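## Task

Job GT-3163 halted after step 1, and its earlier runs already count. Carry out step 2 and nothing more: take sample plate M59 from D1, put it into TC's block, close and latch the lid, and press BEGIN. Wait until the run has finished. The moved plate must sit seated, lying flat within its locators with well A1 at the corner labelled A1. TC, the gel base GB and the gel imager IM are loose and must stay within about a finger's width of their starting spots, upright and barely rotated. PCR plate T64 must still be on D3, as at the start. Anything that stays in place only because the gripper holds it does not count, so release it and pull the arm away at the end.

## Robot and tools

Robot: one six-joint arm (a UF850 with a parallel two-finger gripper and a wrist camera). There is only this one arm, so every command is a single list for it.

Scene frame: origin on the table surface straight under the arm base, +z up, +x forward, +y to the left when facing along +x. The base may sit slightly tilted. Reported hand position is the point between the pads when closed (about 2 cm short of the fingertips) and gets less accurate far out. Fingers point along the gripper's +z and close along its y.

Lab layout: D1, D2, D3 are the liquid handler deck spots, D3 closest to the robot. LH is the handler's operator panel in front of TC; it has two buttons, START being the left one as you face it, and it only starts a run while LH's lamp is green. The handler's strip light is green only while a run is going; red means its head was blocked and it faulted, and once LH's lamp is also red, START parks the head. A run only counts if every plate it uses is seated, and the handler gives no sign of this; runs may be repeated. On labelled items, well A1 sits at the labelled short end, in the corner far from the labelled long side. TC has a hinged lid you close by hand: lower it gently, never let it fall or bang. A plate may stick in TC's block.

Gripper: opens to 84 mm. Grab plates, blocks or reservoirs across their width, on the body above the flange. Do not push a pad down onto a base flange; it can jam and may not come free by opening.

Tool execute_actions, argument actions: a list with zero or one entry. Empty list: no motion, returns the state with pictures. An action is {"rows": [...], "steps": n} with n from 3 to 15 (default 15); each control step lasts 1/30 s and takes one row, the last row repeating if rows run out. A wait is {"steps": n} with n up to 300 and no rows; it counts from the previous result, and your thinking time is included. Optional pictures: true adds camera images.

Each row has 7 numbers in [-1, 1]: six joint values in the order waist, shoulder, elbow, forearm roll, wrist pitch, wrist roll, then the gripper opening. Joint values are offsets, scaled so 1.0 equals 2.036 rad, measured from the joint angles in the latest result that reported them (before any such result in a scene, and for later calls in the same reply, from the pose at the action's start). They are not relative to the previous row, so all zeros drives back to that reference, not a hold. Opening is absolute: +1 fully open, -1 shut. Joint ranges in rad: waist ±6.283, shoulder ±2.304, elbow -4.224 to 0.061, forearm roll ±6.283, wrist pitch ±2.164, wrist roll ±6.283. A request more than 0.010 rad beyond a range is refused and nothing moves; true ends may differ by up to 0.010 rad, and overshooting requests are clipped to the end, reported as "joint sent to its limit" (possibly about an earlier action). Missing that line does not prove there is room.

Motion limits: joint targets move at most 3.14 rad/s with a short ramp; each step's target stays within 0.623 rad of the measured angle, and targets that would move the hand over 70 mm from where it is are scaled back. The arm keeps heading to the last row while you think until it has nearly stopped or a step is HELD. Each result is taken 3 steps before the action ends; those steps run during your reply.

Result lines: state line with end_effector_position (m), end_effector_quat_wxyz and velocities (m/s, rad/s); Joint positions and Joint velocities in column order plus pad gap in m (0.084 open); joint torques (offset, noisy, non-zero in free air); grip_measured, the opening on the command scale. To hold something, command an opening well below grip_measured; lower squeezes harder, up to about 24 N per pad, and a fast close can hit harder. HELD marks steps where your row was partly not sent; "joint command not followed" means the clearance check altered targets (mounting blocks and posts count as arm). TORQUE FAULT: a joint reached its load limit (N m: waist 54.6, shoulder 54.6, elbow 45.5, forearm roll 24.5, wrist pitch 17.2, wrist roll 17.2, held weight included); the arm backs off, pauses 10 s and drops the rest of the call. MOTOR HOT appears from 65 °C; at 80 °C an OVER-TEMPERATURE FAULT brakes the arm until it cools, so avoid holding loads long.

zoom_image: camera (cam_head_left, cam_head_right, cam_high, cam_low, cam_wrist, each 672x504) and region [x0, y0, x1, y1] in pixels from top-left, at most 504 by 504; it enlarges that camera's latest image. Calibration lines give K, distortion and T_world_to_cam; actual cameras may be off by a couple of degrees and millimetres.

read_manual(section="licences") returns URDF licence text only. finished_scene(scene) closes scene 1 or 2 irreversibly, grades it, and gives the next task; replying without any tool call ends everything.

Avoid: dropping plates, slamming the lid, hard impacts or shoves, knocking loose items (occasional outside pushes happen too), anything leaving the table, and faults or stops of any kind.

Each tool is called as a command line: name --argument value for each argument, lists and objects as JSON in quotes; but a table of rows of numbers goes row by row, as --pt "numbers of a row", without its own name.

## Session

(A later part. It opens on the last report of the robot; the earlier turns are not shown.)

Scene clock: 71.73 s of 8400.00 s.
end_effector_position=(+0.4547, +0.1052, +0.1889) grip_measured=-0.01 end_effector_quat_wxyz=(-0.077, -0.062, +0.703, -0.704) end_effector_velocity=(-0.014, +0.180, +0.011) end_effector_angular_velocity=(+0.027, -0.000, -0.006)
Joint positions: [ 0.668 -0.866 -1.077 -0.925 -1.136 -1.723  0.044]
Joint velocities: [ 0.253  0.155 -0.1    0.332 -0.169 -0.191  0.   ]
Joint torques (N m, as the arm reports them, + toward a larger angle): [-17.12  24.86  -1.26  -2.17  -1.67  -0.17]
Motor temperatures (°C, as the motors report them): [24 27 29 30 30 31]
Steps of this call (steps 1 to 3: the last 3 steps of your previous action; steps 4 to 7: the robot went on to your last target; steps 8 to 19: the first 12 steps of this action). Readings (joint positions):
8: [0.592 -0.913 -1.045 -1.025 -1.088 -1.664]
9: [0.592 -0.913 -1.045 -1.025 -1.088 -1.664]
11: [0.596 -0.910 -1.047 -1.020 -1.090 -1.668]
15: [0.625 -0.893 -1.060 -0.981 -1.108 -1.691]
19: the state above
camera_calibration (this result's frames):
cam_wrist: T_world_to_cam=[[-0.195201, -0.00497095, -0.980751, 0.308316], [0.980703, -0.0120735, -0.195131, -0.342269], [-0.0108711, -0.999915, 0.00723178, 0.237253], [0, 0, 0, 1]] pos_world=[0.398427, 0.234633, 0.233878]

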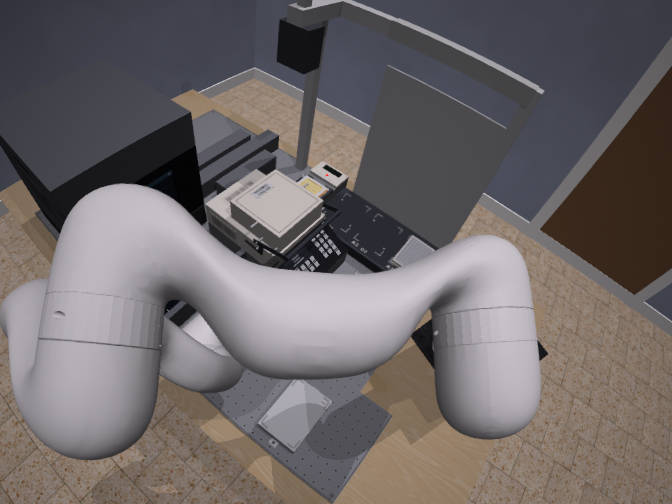

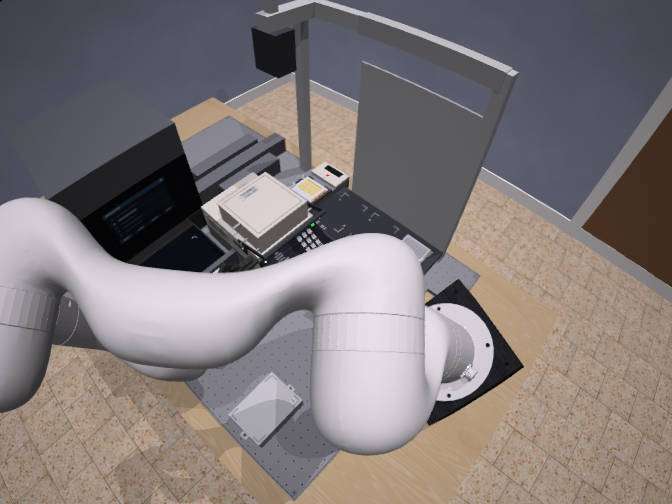

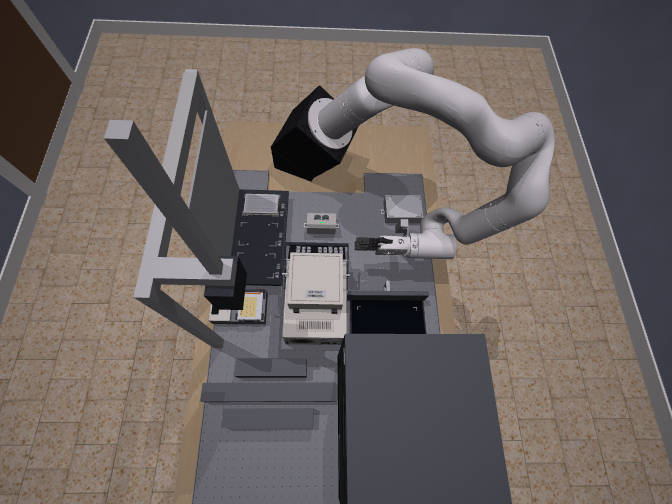

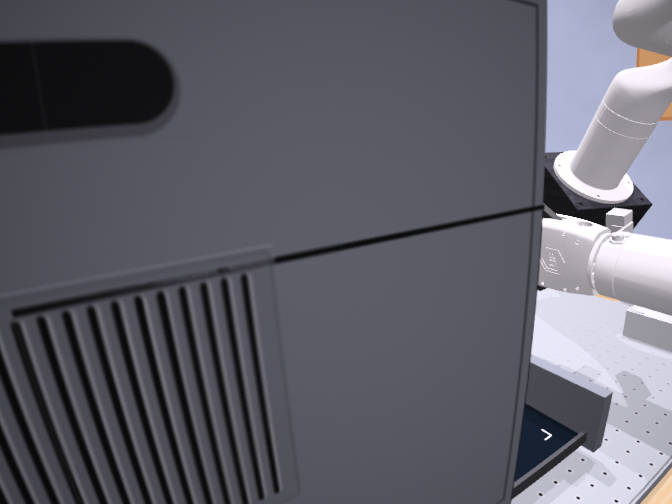

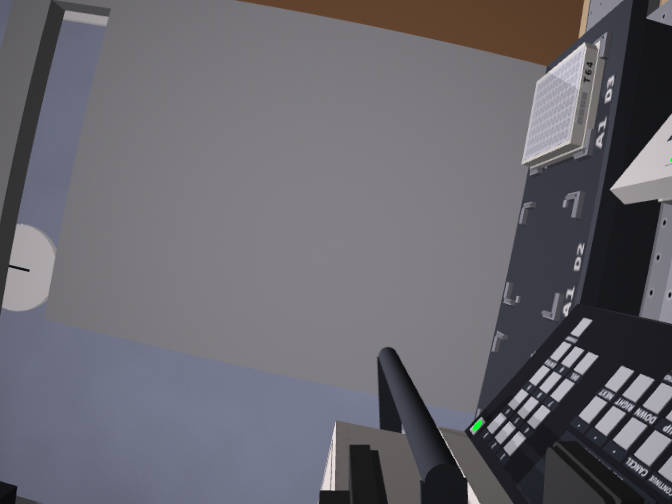

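execute_actions --actions '[{"rows": [[0.0128,0.0102,-0.0025,0.0157,-0.0044,-0.0179,-0.2],[0.0097,0.0160,0.0051,0.0070,0.0107,-0.0367,-0.4],[0.0050,0.0249,0.0167,-0.0064,0.0337,-0.0654,-0.6],[-0.0011,0.0365,0.0319,-0.0239,0.0639,-0.1030,-0.8],[-0.0082,0.0500,0.0494,-0.0441,0.0986,-0.1463,-1],[-0.0161,0.0650,0.0690,-0.0667,0.1375,-0.1948,-1],[-0.0244,0.0808,0.0897,-0.0905,0.1785,-0.2460,-1],[-0.0330,0.0970,0.1108,-0.1149,0.2204,-0.2982,-1],[-0.0413,0.1128,0.1315,-0.1387,0.2614,-0.3494,-1],[-0.0492,0.1278,0.1511,-0.1613,0.3003,-0.3979,-1],[-0.0563,0.1413,0.1686,-0.1815,0.3350,-0.4412,-1],[-0.0624,0.1529,0.1838,-0.1990,0.3652,-0.4788,-1],[-0.0671,0.1618,0.1954,-0.2124,0.3882,-0.5075,-1],[-0.0702,0.1676,0.2030,-0.2211,0.4033,-0.5263,-1],[-0.0713,0.1697,0.2057,-0.2243,0.4087,-0.5331,-1]], "steps": 15}]'

execute_actions --actions '[{"steps": 12}]' --pictures true

Scene clock: 73.10 s of 8400.00 s.
end_effector_position=(+0.4576, +0.1038, +0.1748) grip_measured=-1.00 end_effector_quat_wxyz=(-0.180, -0.274, +0.750, -0.575) end_effector_velocity=(-0.032, -0.066, -0.089) end_effector_angular_velocity=(+1.521, +2.660, +1.007)
Joint positions: [ 0.634 -0.732 -0.934 -1.064 -0.85  -2.127  0.   ]
Joint velocities: [-0.366  0.692  0.899 -1.04   1.775 -2.204  0.   ]
Joint torques (N m, as the arm reports them, + toward a larger angle): [-12.4   36.45   0.18  -2.24  -1.16  -0.45]
Motor temperatures (°C, as the motors report them): [24 27 29 30 30 31]
Steps of this call (steps 1 to 3: the last 3 steps of your previous action; steps 4 to 29: the robot went on to your last target; steps 30 to 41: the first 12 steps of this action). Readings (joint positions):
30: [0.696 -0.849 -1.087 -0.886 -1.156 -1.746]
31: [0.696 -0.849 -1.087 -0.887 -1.155 -1.747]
33: [0.694 -0.845 -1.081 -0.893 -1.143 -1.762]
37: [0.675 -0.809 -1.034 -0.948 -1.048 -1.880]
41: the state above

Scene clock: 73.50 s of 8400.00 s.
end_effector_position=(+0.4094, +0.1103, +0.1556) grip_measured=-1.00 end_effector_quat_wxyz=(+0.270, +0.636, -0.663, +0.287) end_effector_velocity=(-0.042, +0.017, -0.006) end_effector_angular_velocity=(+0.236, +0.366, +0.247)
Joint positions: [ 0.528 -0.531 -0.671 -1.366 -0.331 -2.775  0.   ]
Joint velocities: [-0.051  0.094  0.122 -0.146  0.263 -0.334  0.   ]
Joint torques (N m, as the arm reports them, + toward a larger angle): [-11.26  22.9   -3.22  -0.02  -1.12  -0.15]
Motor temperatures (°C, as the motors report them): [24 27 29 30 30 31]
Kept back: nothing.
Steps of this call (steps 1 to 3: the last 3 steps of your previous action; steps 4 to 12: the robot went on to your last target). Readings (joint positions):
1: [0.621 -0.708 -0.903 -1.100 -0.789 -2.203]
2: [0.608 -0.683 -0.870 -1.137 -0.725 -2.281]
4: [0.582 -0.634 -0.806 -1.211 -0.599 -2.437]
8: [0.543 -0.558 -0.707 -1.324 -0.404 -2.682]
12: the state above
camera_calibration (this result's frames):
cam_wrist: T_world_to_cam=[[-0.998825, 0.021421, -0.0434601, 0.447066], [0.0461203, 0.695256, -0.717281, 0.0815234], [0.014851, -0.718443, -0.695428, 0.309834], [0, 0, 0, 1]] pos_world=[0.43818, 0.156342, 0.293372]

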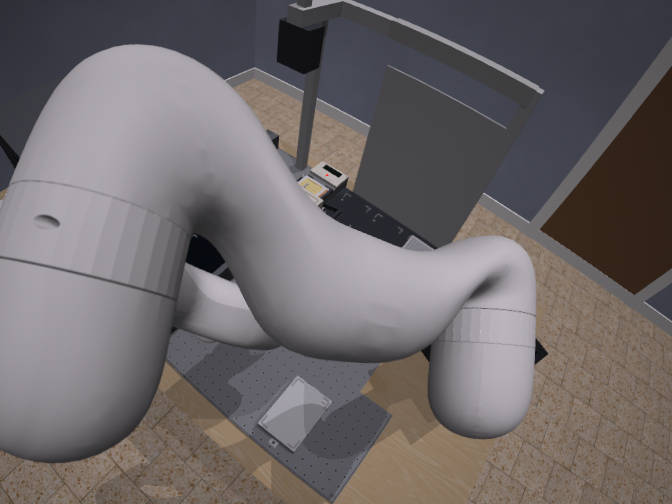

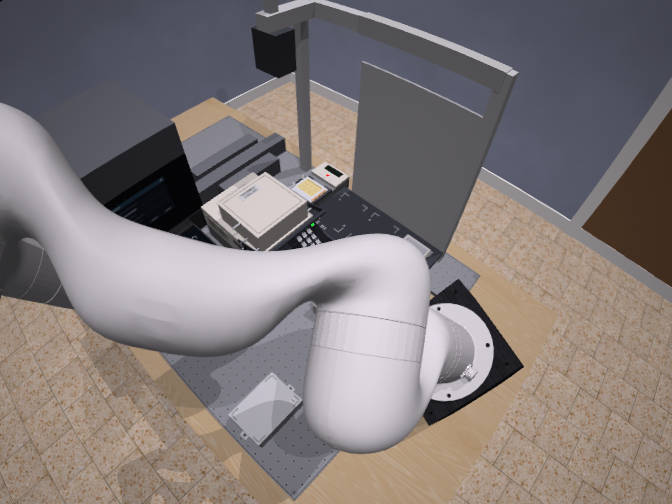

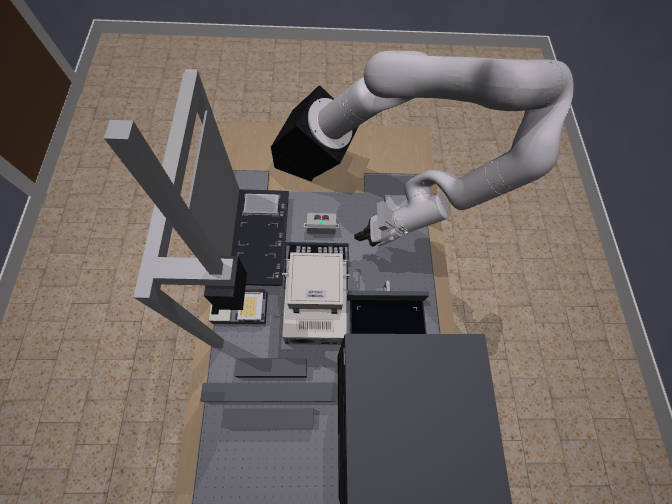

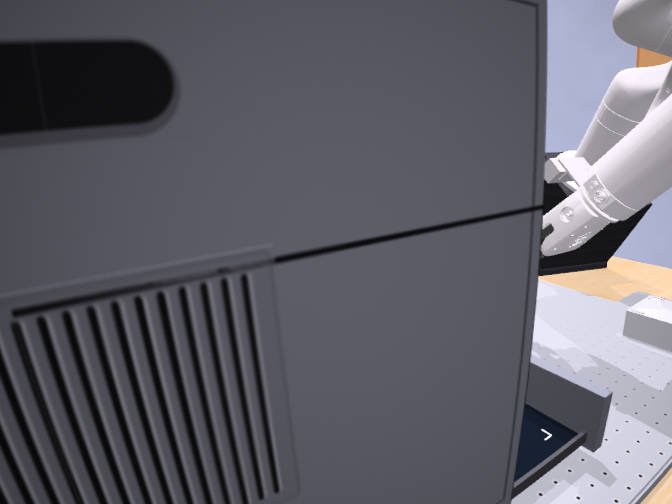

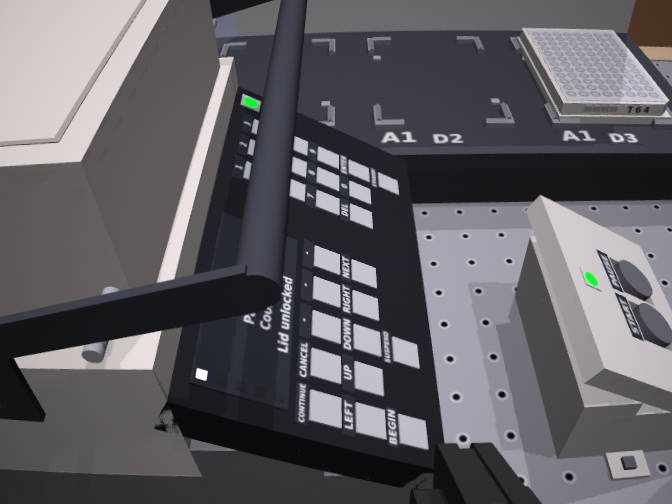

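execute_actions --actions '[]'

Scene clock: 73.57 s of 8400.00 s.
end_effector_position=(+0.4073, +0.1112, +0.1553) grip_measured=-1.00 end_effector_quat_wxyz=(+0.270, +0.644, -0.659, +0.280) end_effector_velocity=(-0.022, +0.008, -0.002) end_effector_angular_velocity=(+0.121, +0.186, +0.126)
Joint positions: [ 0.526 -0.526 -0.665 -1.373 -0.318 -2.791  0.   ]
Joint velocities: [-0.027  0.049  0.064 -0.075  0.135 -0.17   0.   ]
Joint torques (N m, as the arm reports them, + toward a larger angle): [-9.4  29.97 -1.83 -1.14 -1.11 -0.28]
Motor temperatures (°C, as the motors report them): [24 27 29 30 30 31]
Kept back: nothing.
Steps of this call (steps 1 to 2: the robot went on to your last target). Readings (joint positions):
1: [0.527 -0.528 -0.668 -1.370 -0.323 -2.784]
2: the state above
camera_calibration (this result's frames):
cam_wrist: T_world_to_cam=[[-0.999627, 0.00977915, -0.0255116, 0.443801], [0.0250027, 0.703886, -0.709873, 0.0873309], [0.0110153, -0.710246, -0.703868, 0.312227], [0, 0, 0, 1]] pos_world=[0.438012, 0.155947, 0.293082]

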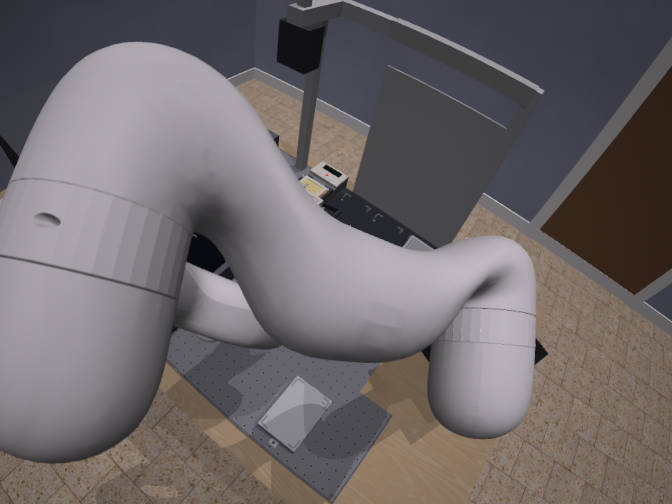

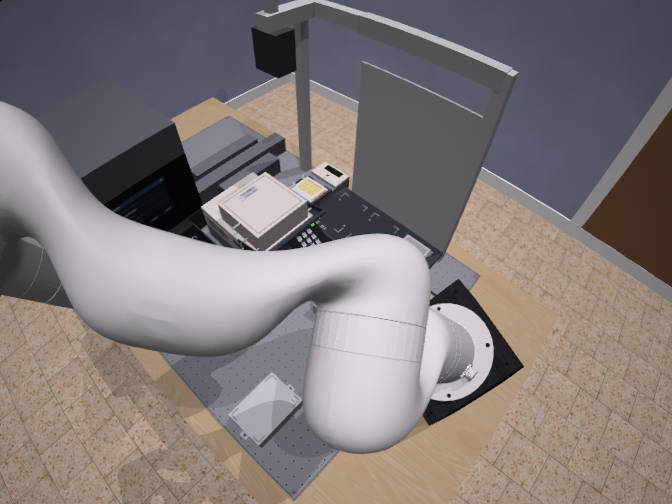

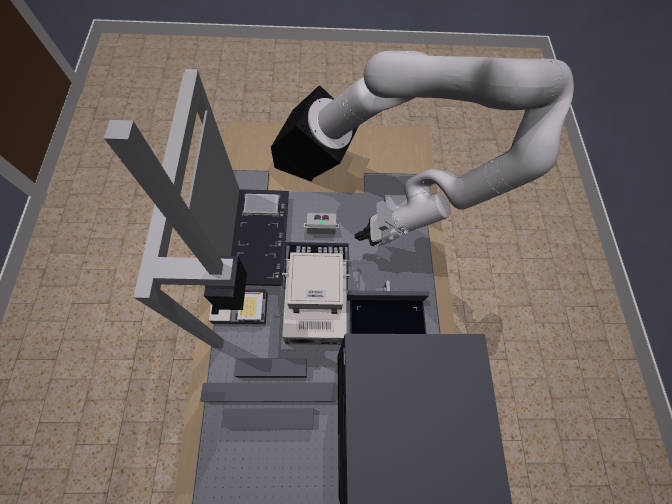

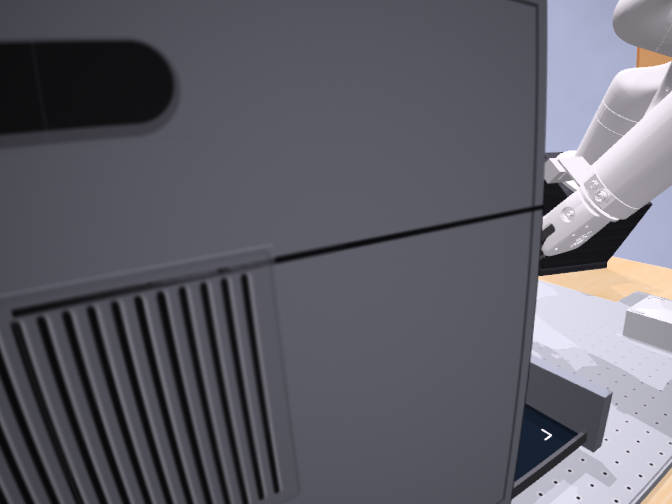

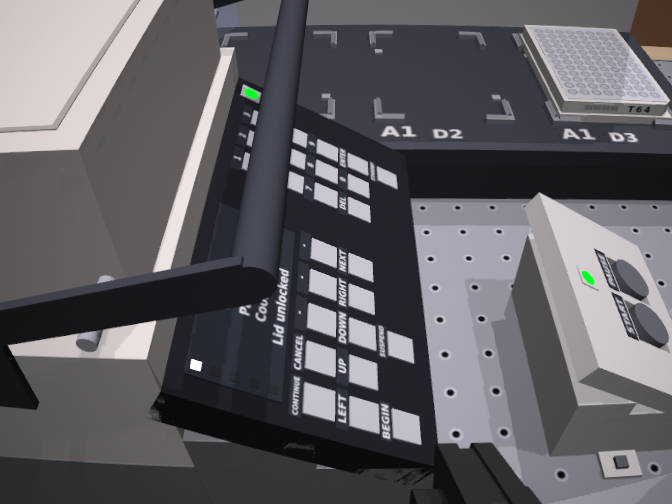

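execute_actions --actions '[{"steps": 10}]' --pictures true

zoom_image --camera "cam_wrist" --region '[300, 340, 520, 504]'

Scene clock: 73.90 s of 8400.00 s.
end_effector_position=(+0.4051, +0.1119, +0.1553) grip_measured=-1.00 end_effector_quat_wxyz=(+0.271, +0.653, -0.654, +0.272) end_effector_velocity=(-0.001, -0.000, +0.001) end_effector_angular_velocity=(+0.004, +0.007, +0.005)
Joint positions: [ 0.523 -0.521 -0.659 -1.381 -0.305 -2.808  0.   ]
Joint velocities: [-0.003  0.003  0.003 -0.004  0.005 -0.007  0.   ]
Joint torques (N m, as the arm reports them, + toward a larger angle): [-10.58  27.06  -1.98   0.56  -1.3   -0.09]
Motor temperatures (°C, as the motors report them): [24 27 29 30 30 31]
Kept back: nothing.
Steps of this call (steps 1 to 10: the robot went on to your last target). Readings (joint positions):
1: [0.525 -0.525 -0.663 -1.375 -0.314 -2.796]
2: [0.525 -0.524 -0.662 -1.377 -0.311 -2.799]
4: [0.524 -0.523 -0.660 -1.379 -0.308 -2.804]
8: [0.523 -0.521 -0.659 -1.380 -0.305 -2.807]
10: the state above
camera_calibration (this result's frames):
cam_wrist: T_world_to_cam=[[-0.99997, -0.00269078, -0.00725368, 0.440296], [0.00317391, 0.712366, -0.701801, 0.0934508], [0.00705566, -0.701803, -0.712336, 0.314733], [0, 0, 0, 1]] pos_world=[0.437766, 0.155494, 0.292973]

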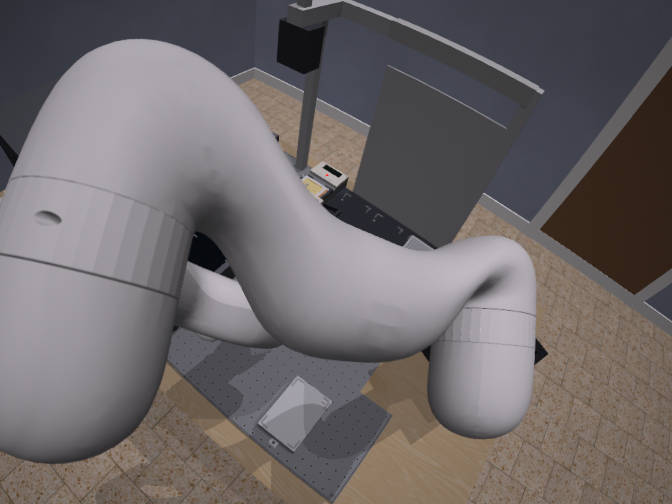

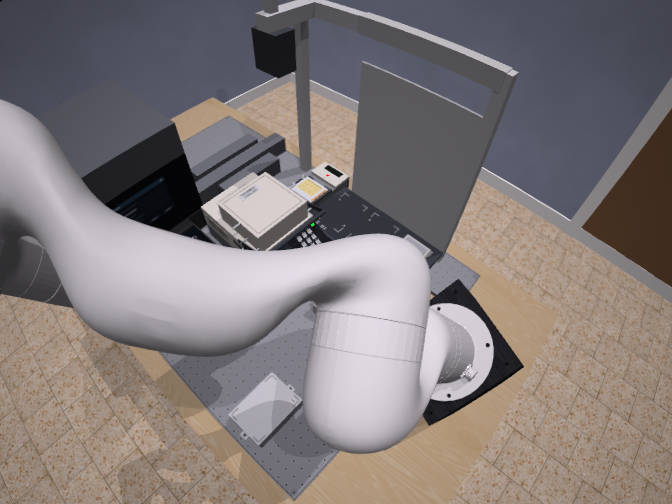

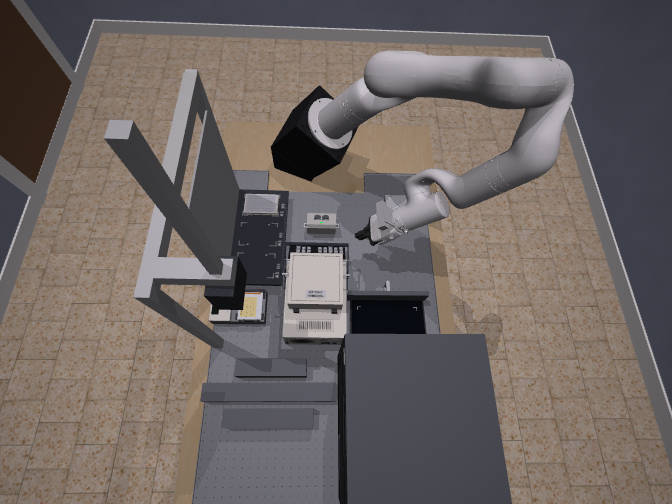

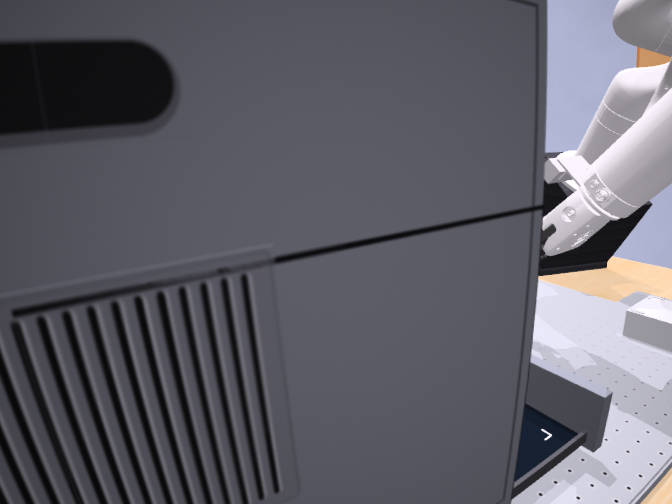

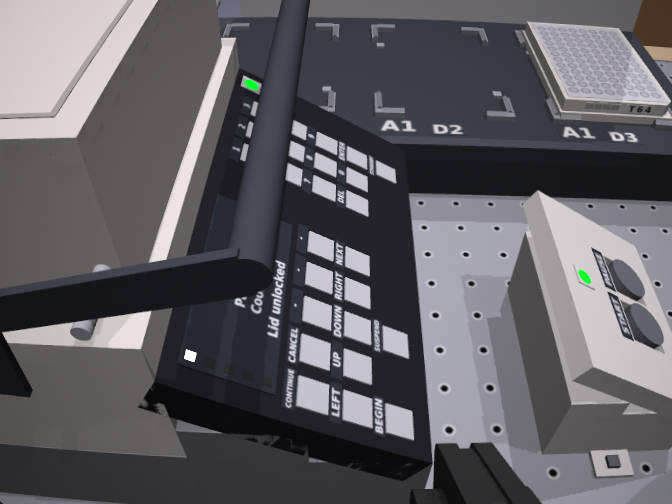

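Region (300, 340, 520, 504) of cam_wrist's 672x504 image, scaled by 2.291, with more detail than that image has; it fills the top 376 rows of this view, and the rest is white.

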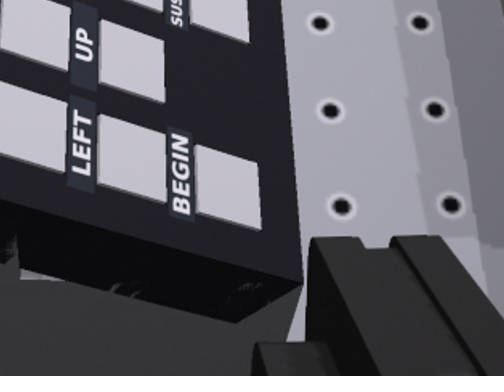

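execute_actions --actions '[{"rows": [[-0.0015,-0.0020,-0.0003,-0.0071,0.0005,0.0058,-1],[-0.0057,-0.0074,-0.0010,-0.0262,0.0019,0.0215,-1],[-0.0119,-0.0153,-0.0020,-0.0545,0.0035,0.0446,-1],[-0.0194,-0.0249,-0.0033,-0.0888,0.0048,0.0726,-1],[-0.0275,-0.0354,-0.0047,-0.1262,0.0053,0.1032,-1],[-0.0356,-0.0459,-0.0060,-0.1636,0.0050,0.1337,-1],[-0.0431,-0.0555,-0.0073,-0.1979,0.0039,0.1617,-1],[-0.0493,-0.0634,-0.0083,-0.2262,0.0024,0.1848,-1],[-0.0535,-0.0688,-0.0090,-0.2453,0.0011,0.2005,-1],[-0.0550,-0.0708,-0.0093,-0.2524,0.0006,0.2063,-1]], "steps": 15}]'

execute_actions --actions '[{"steps": 13}]' --pictures true

zoom_image --camera "cam_wrist" --region '[360, 340, 580, 504]'

Scene clock: 75.30 s of 8400.00 s.
end_effector_position=(+0.4087, +0.0704, +0.1398) grip_measured=-1.00 end_effector_quat_wxyz=(+0.271, +0.653, -0.653, +0.273) end_effector_velocity=(+0.001, -0.188, -0.067) end_effector_angular_velocity=(-0.005, +0.019, +0.003)
Joint positions: [ 0.453 -0.612 -0.67  -1.702 -0.299 -2.546  0.   ]
Joint velocities: [-0.315 -0.405 -0.049 -1.427 -0.027  1.153  0.   ]
Joint torques (N m, as the arm reports them, + toward a larger angle): [-5.22 29.   -1.31  1.48 -0.78 -0.38]
Motor temperatures (°C, as the motors report them): [24 27 29 30 30 31]
Steps of this call (steps 1 to 15: the robot went on to your last target; steps 16 to 30: nothing new was sent; steps 31 to 42: the first 12 steps of this action). Readings (joint positions):
31: [0.523 -0.521 -0.658 -1.381 -0.304 -2.808]
32: [0.523 -0.521 -0.658 -1.383 -0.304 -2.807]
34: [0.520 -0.525 -0.659 -1.397 -0.303 -2.794]
38: [0.495 -0.557 -0.663 -1.509 -0.299 -2.703]
42: the state above

Scene clock: 75.73 s of 8400.00 s.
end_effector_position=(+0.4084, +0.0469, +0.1306) grip_measured=-1.00 end_effector_quat_wxyz=(+0.271, +0.653, -0.654, +0.271) end_effector_velocity=(-0.001, -0.004, -0.002) end_effector_angular_velocity=(+0.001, +0.002, -0.000)
Joint positions: [ 0.412 -0.664 -0.677 -1.891 -0.304 -2.39   0.   ]
Joint velocities: [-0.008 -0.009 -0.001 -0.032 -0.001  0.025  0.   ]
Joint torques (N m, as the arm reports them, + toward a larger angle): [-11.76  27.06  -2.61  -1.37  -0.85  -0.17]
Motor temperatures (°C, as the motors report them): [24 27 29 30 30 31]
Kept back: nothing.
Steps of this call (steps 1 to 3: the last 3 steps of your previous action; steps 4 to 13: the robot went on to your last target). Readings (joint positions):
1: [0.443 -0.624 -0.672 -1.747 -0.300 -2.509]
2: [0.435 -0.635 -0.673 -1.785 -0.301 -2.478]
4: [0.423 -0.650 -0.675 -1.837 -0.302 -2.436]
8: [0.415 -0.661 -0.677 -1.879 -0.303 -2.401]
13: the state above
camera_calibration (this result's frames):
cam_wrist: T_world_to_cam=[[-0.999974, -0.00272357, -0.00661615, 0.443079], [0.00269687, 0.713028, -0.70113, 0.122501], [0.00662708, -0.70113, -0.713002, 0.251703], [0, 0, 0, 1]] pos_world=[0.441069, 0.0903365, 0.268285]

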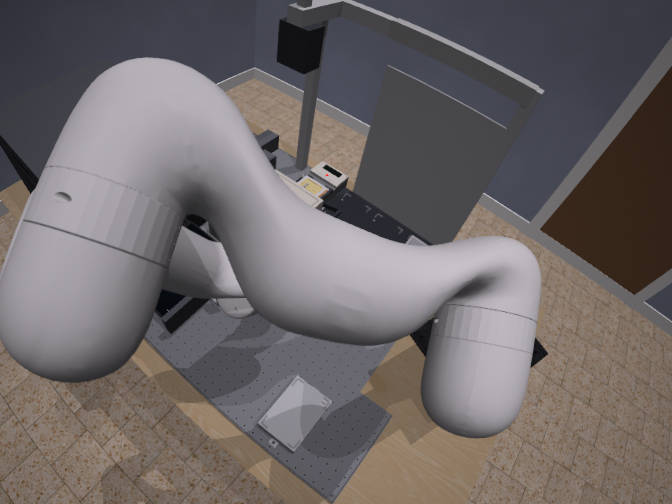

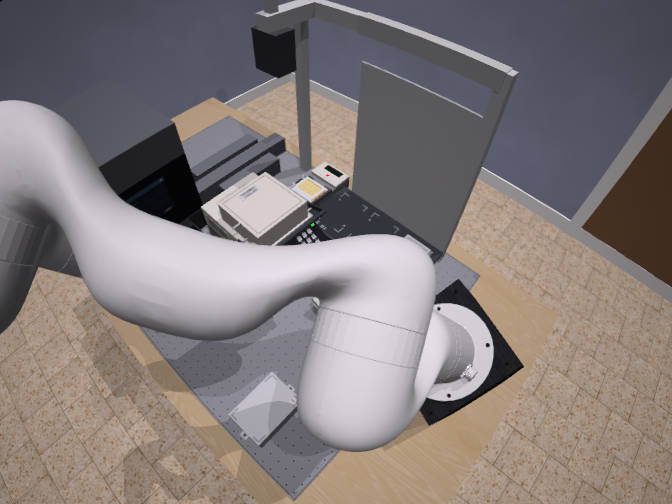

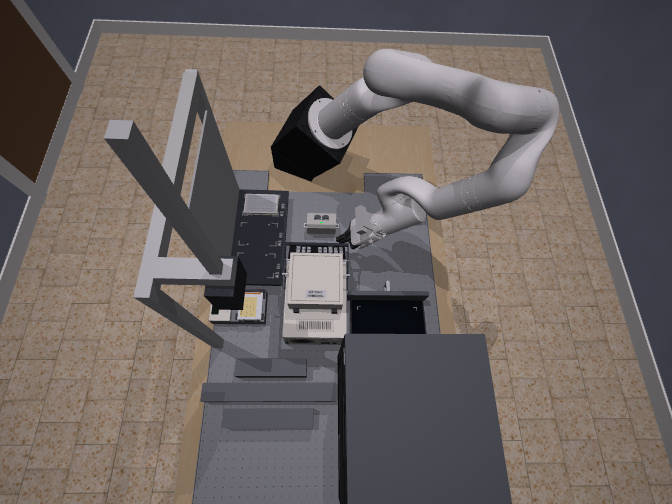

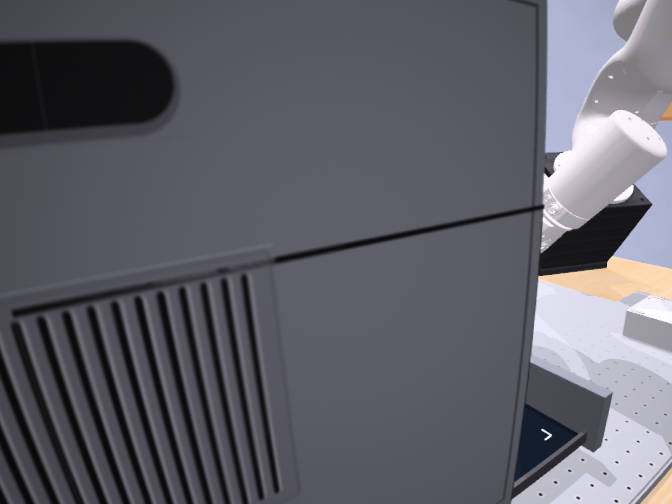

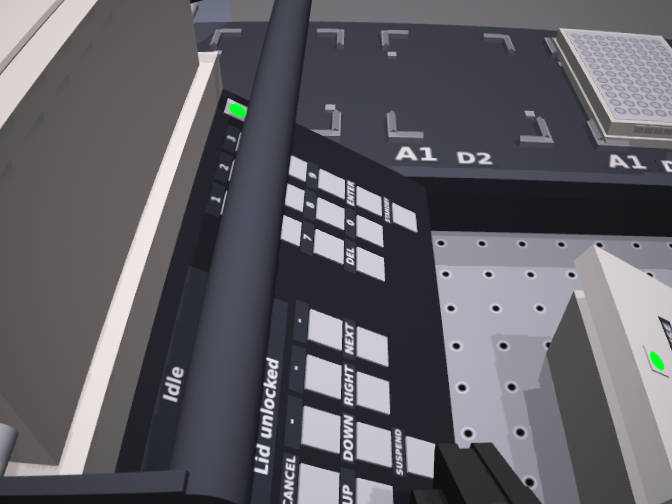

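Region (360, 340, 580, 504) of cam_wrist's 672x504 image, scaled by 2.291, with more detail than that image has; it fills the top 376 rows of this view, and the rest is white.

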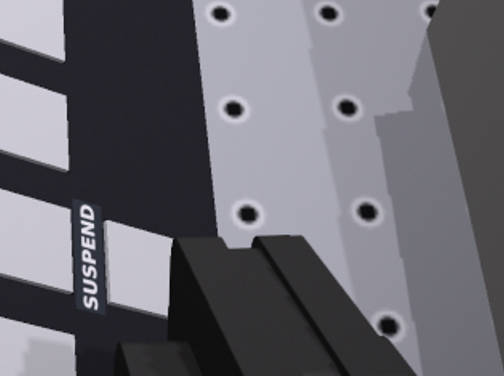

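execute_actions --actions '[]'

Scene clock: 76.17 s of 8400.00 s.
end_effector_position=(+0.4082, +0.0464, +0.1304) grip_measured=-1.00 end_effector_quat_wxyz=(+0.271, +0.653, -0.654, +0.271) end_effector_velocity=(-0.001, +0.000, -0.000) end_effector_angular_velocity=(+0.000, +0.001, +0.001)
Joint positions: [ 0.411 -0.665 -0.678 -1.894 -0.304 -2.388  0.   ]
Joint velocities: [ 0.001 -0.     0.001 -0.001  0.     0.     0.   ]
Joint torques (N m, as the arm reports them, + toward a larger angle): [-10.73  31.19  -1.46  -0.92  -0.91  -0.27]
Motor temperatures (°C, as the motors report them): [24 27 29 30 30 31]
Kept back: nothing.
Steps of this call (steps 1 to 13: the robot went on to your last target). Readings (joint positions):
1: [0.412 -0.664 -0.678 -1.892 -0.304 -2.390]
2: [0.412 -0.665 -0.678 -1.893 -0.304 -2.389]
4: [0.411 -0.665 -0.678 -1.893 -0.304 -2.388]
8: [0.411 -0.665 -0.678 -1.894 -0.304 -2.388]
13: the state above
camera_calibration (this result's frames):
cam_wrist: T_world_to_cam=[[-0.999977, -0.00275301, -0.00623998, 0.442913], [0.0024118, 0.713064, -0.701095, 0.122846], [0.00637963, -0.701094, -0.713041, 0.251321], [0, 0, 0, 1]] pos_world=[0.441003, 0.0898223, 0.268093]

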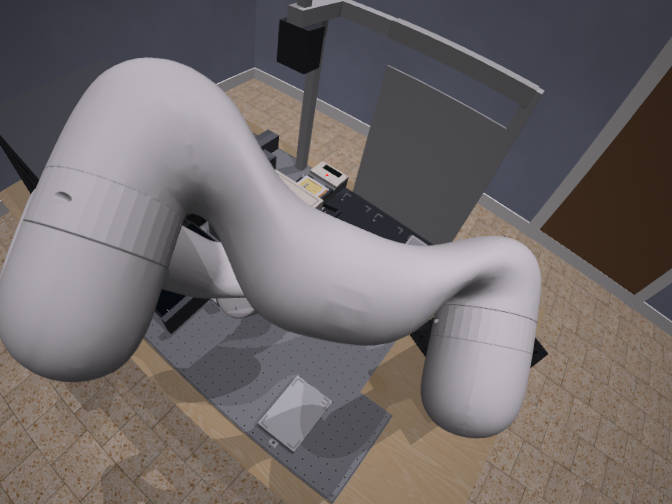

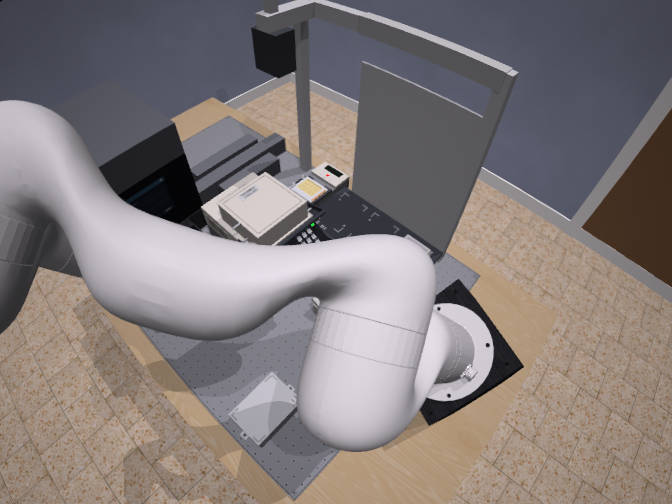

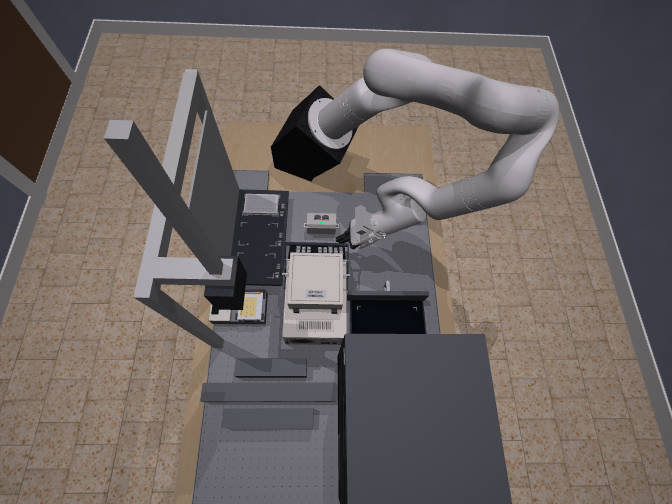

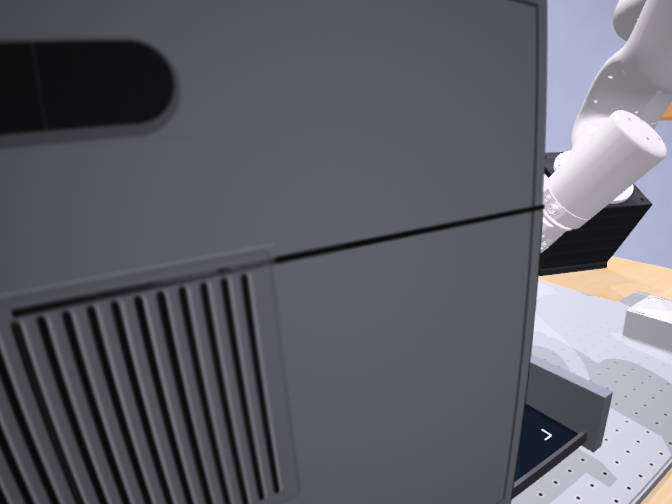

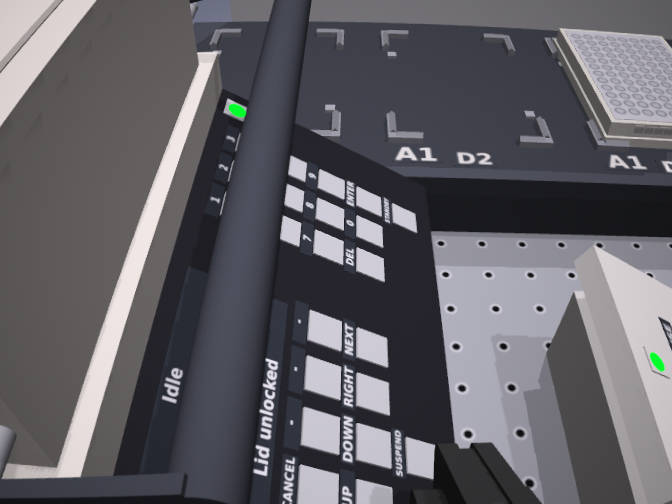

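execute_actions --actions '[{"rows": [[0.0026,-0.0066,-0.0042,-0.0048,-0.0008,0.0077,-1],[0.0051,-0.0133,-0.0083,-0.0095,-0.0017,0.0153,-1],[0.0077,-0.0199,-0.0125,-0.0143,-0.0025,0.0230,-1]], "steps": 15}]' --pictures true

Scene clock: 76.77 s of 8400.00 s.
end_effector_position=(+0.4083, +0.0464, +0.1166) grip_measured=-1.00 end_effector_quat_wxyz=(+0.271, +0.653, -0.654, +0.271) end_effector_velocity=(+0.002, +0.001, -0.011) end_effector_angular_velocity=(+0.000, -0.005, -0.000)
Joint positions: [ 0.426 -0.703 -0.701 -1.921 -0.308 -2.345  0.   ]
Joint velocities: [ 0.012 -0.029 -0.021 -0.022 -0.005  0.038  0.   ]
Joint torques (N m, as the arm reports them, + toward a larger angle): [-7.55 27.18 -0.06  0.37 -0.68 -0.5 ]
Motor temperatures (°C, as the motors report them): [24 27 29 30 30 31]
Steps of this call (steps 1 to 6: the robot went on to your last target; steps 7 to 18: the first 12 steps of this action). Readings (joint positions):
7: [0.411 -0.665 -0.678 -1.895 -0.304 -2.388]
8: [0.412 -0.666 -0.678 -1.895 -0.304 -2.386]
10: [0.415 -0.674 -0.683 -1.901 -0.305 -2.377]
14: [0.423 -0.695 -0.696 -1.916 -0.307 -2.354]
18: the state above
camera_calibration (this result's frames):
cam_wrist: T_world_to_cam=[[-0.999978, -0.00288232, -0.00595785, 0.442862], [0.00212209, 0.71303, -0.70113, 0.113315], [0.00626901, -0.701128, -0.713008, 0.241587], [0, 0, 0, 1]] pos_world=[0.441097, 0.0898625, 0.254341]

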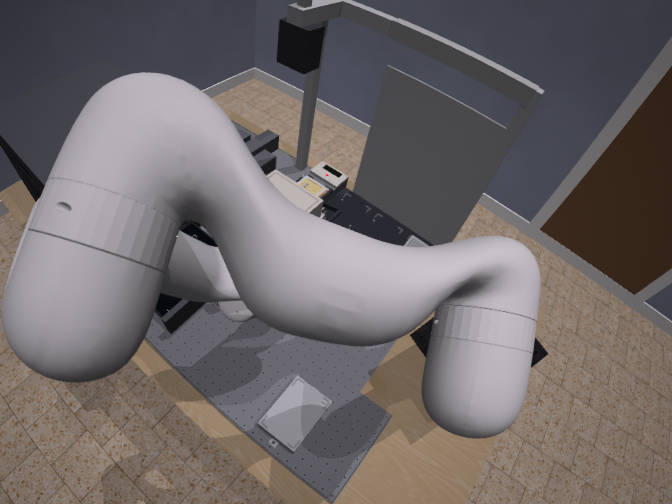

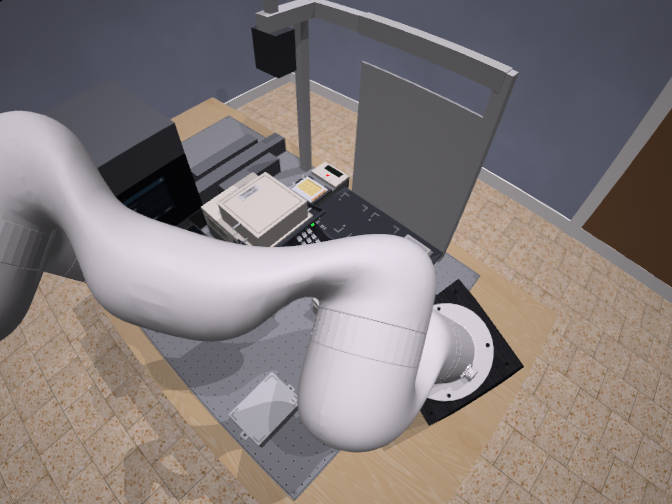

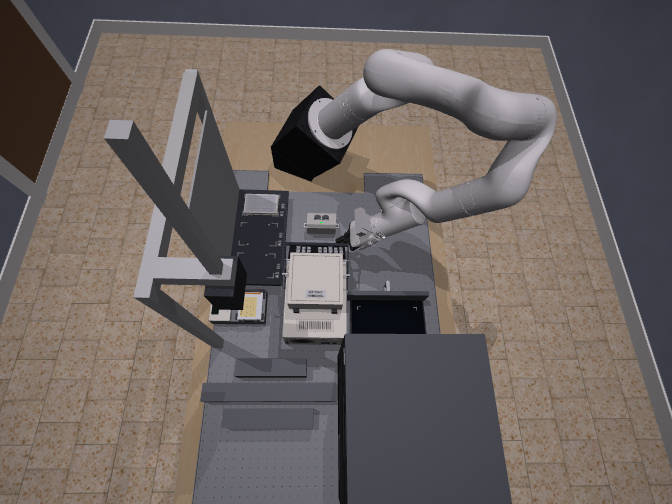

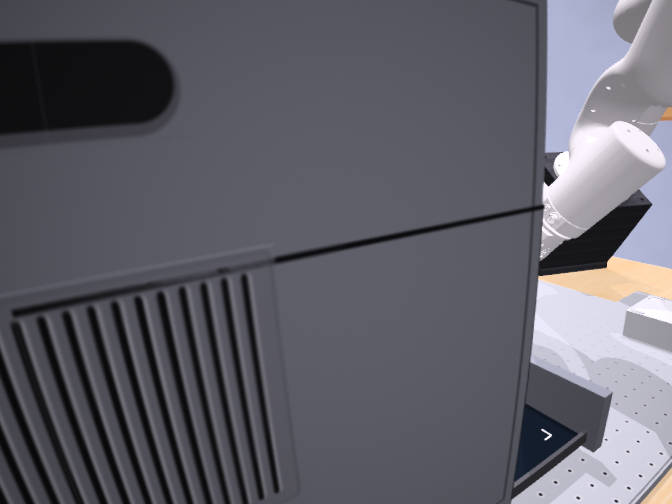

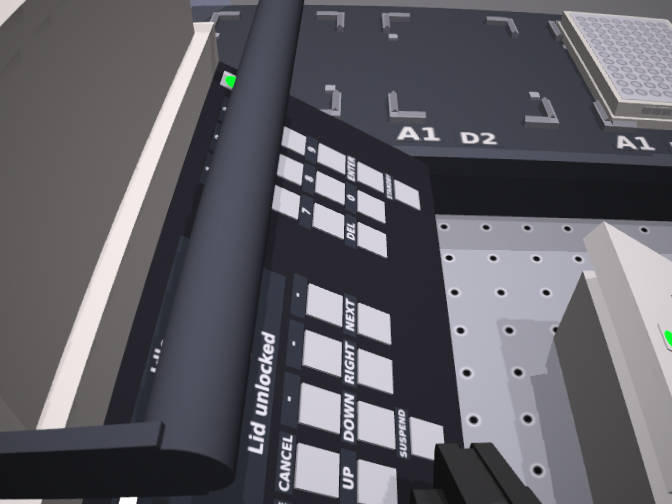

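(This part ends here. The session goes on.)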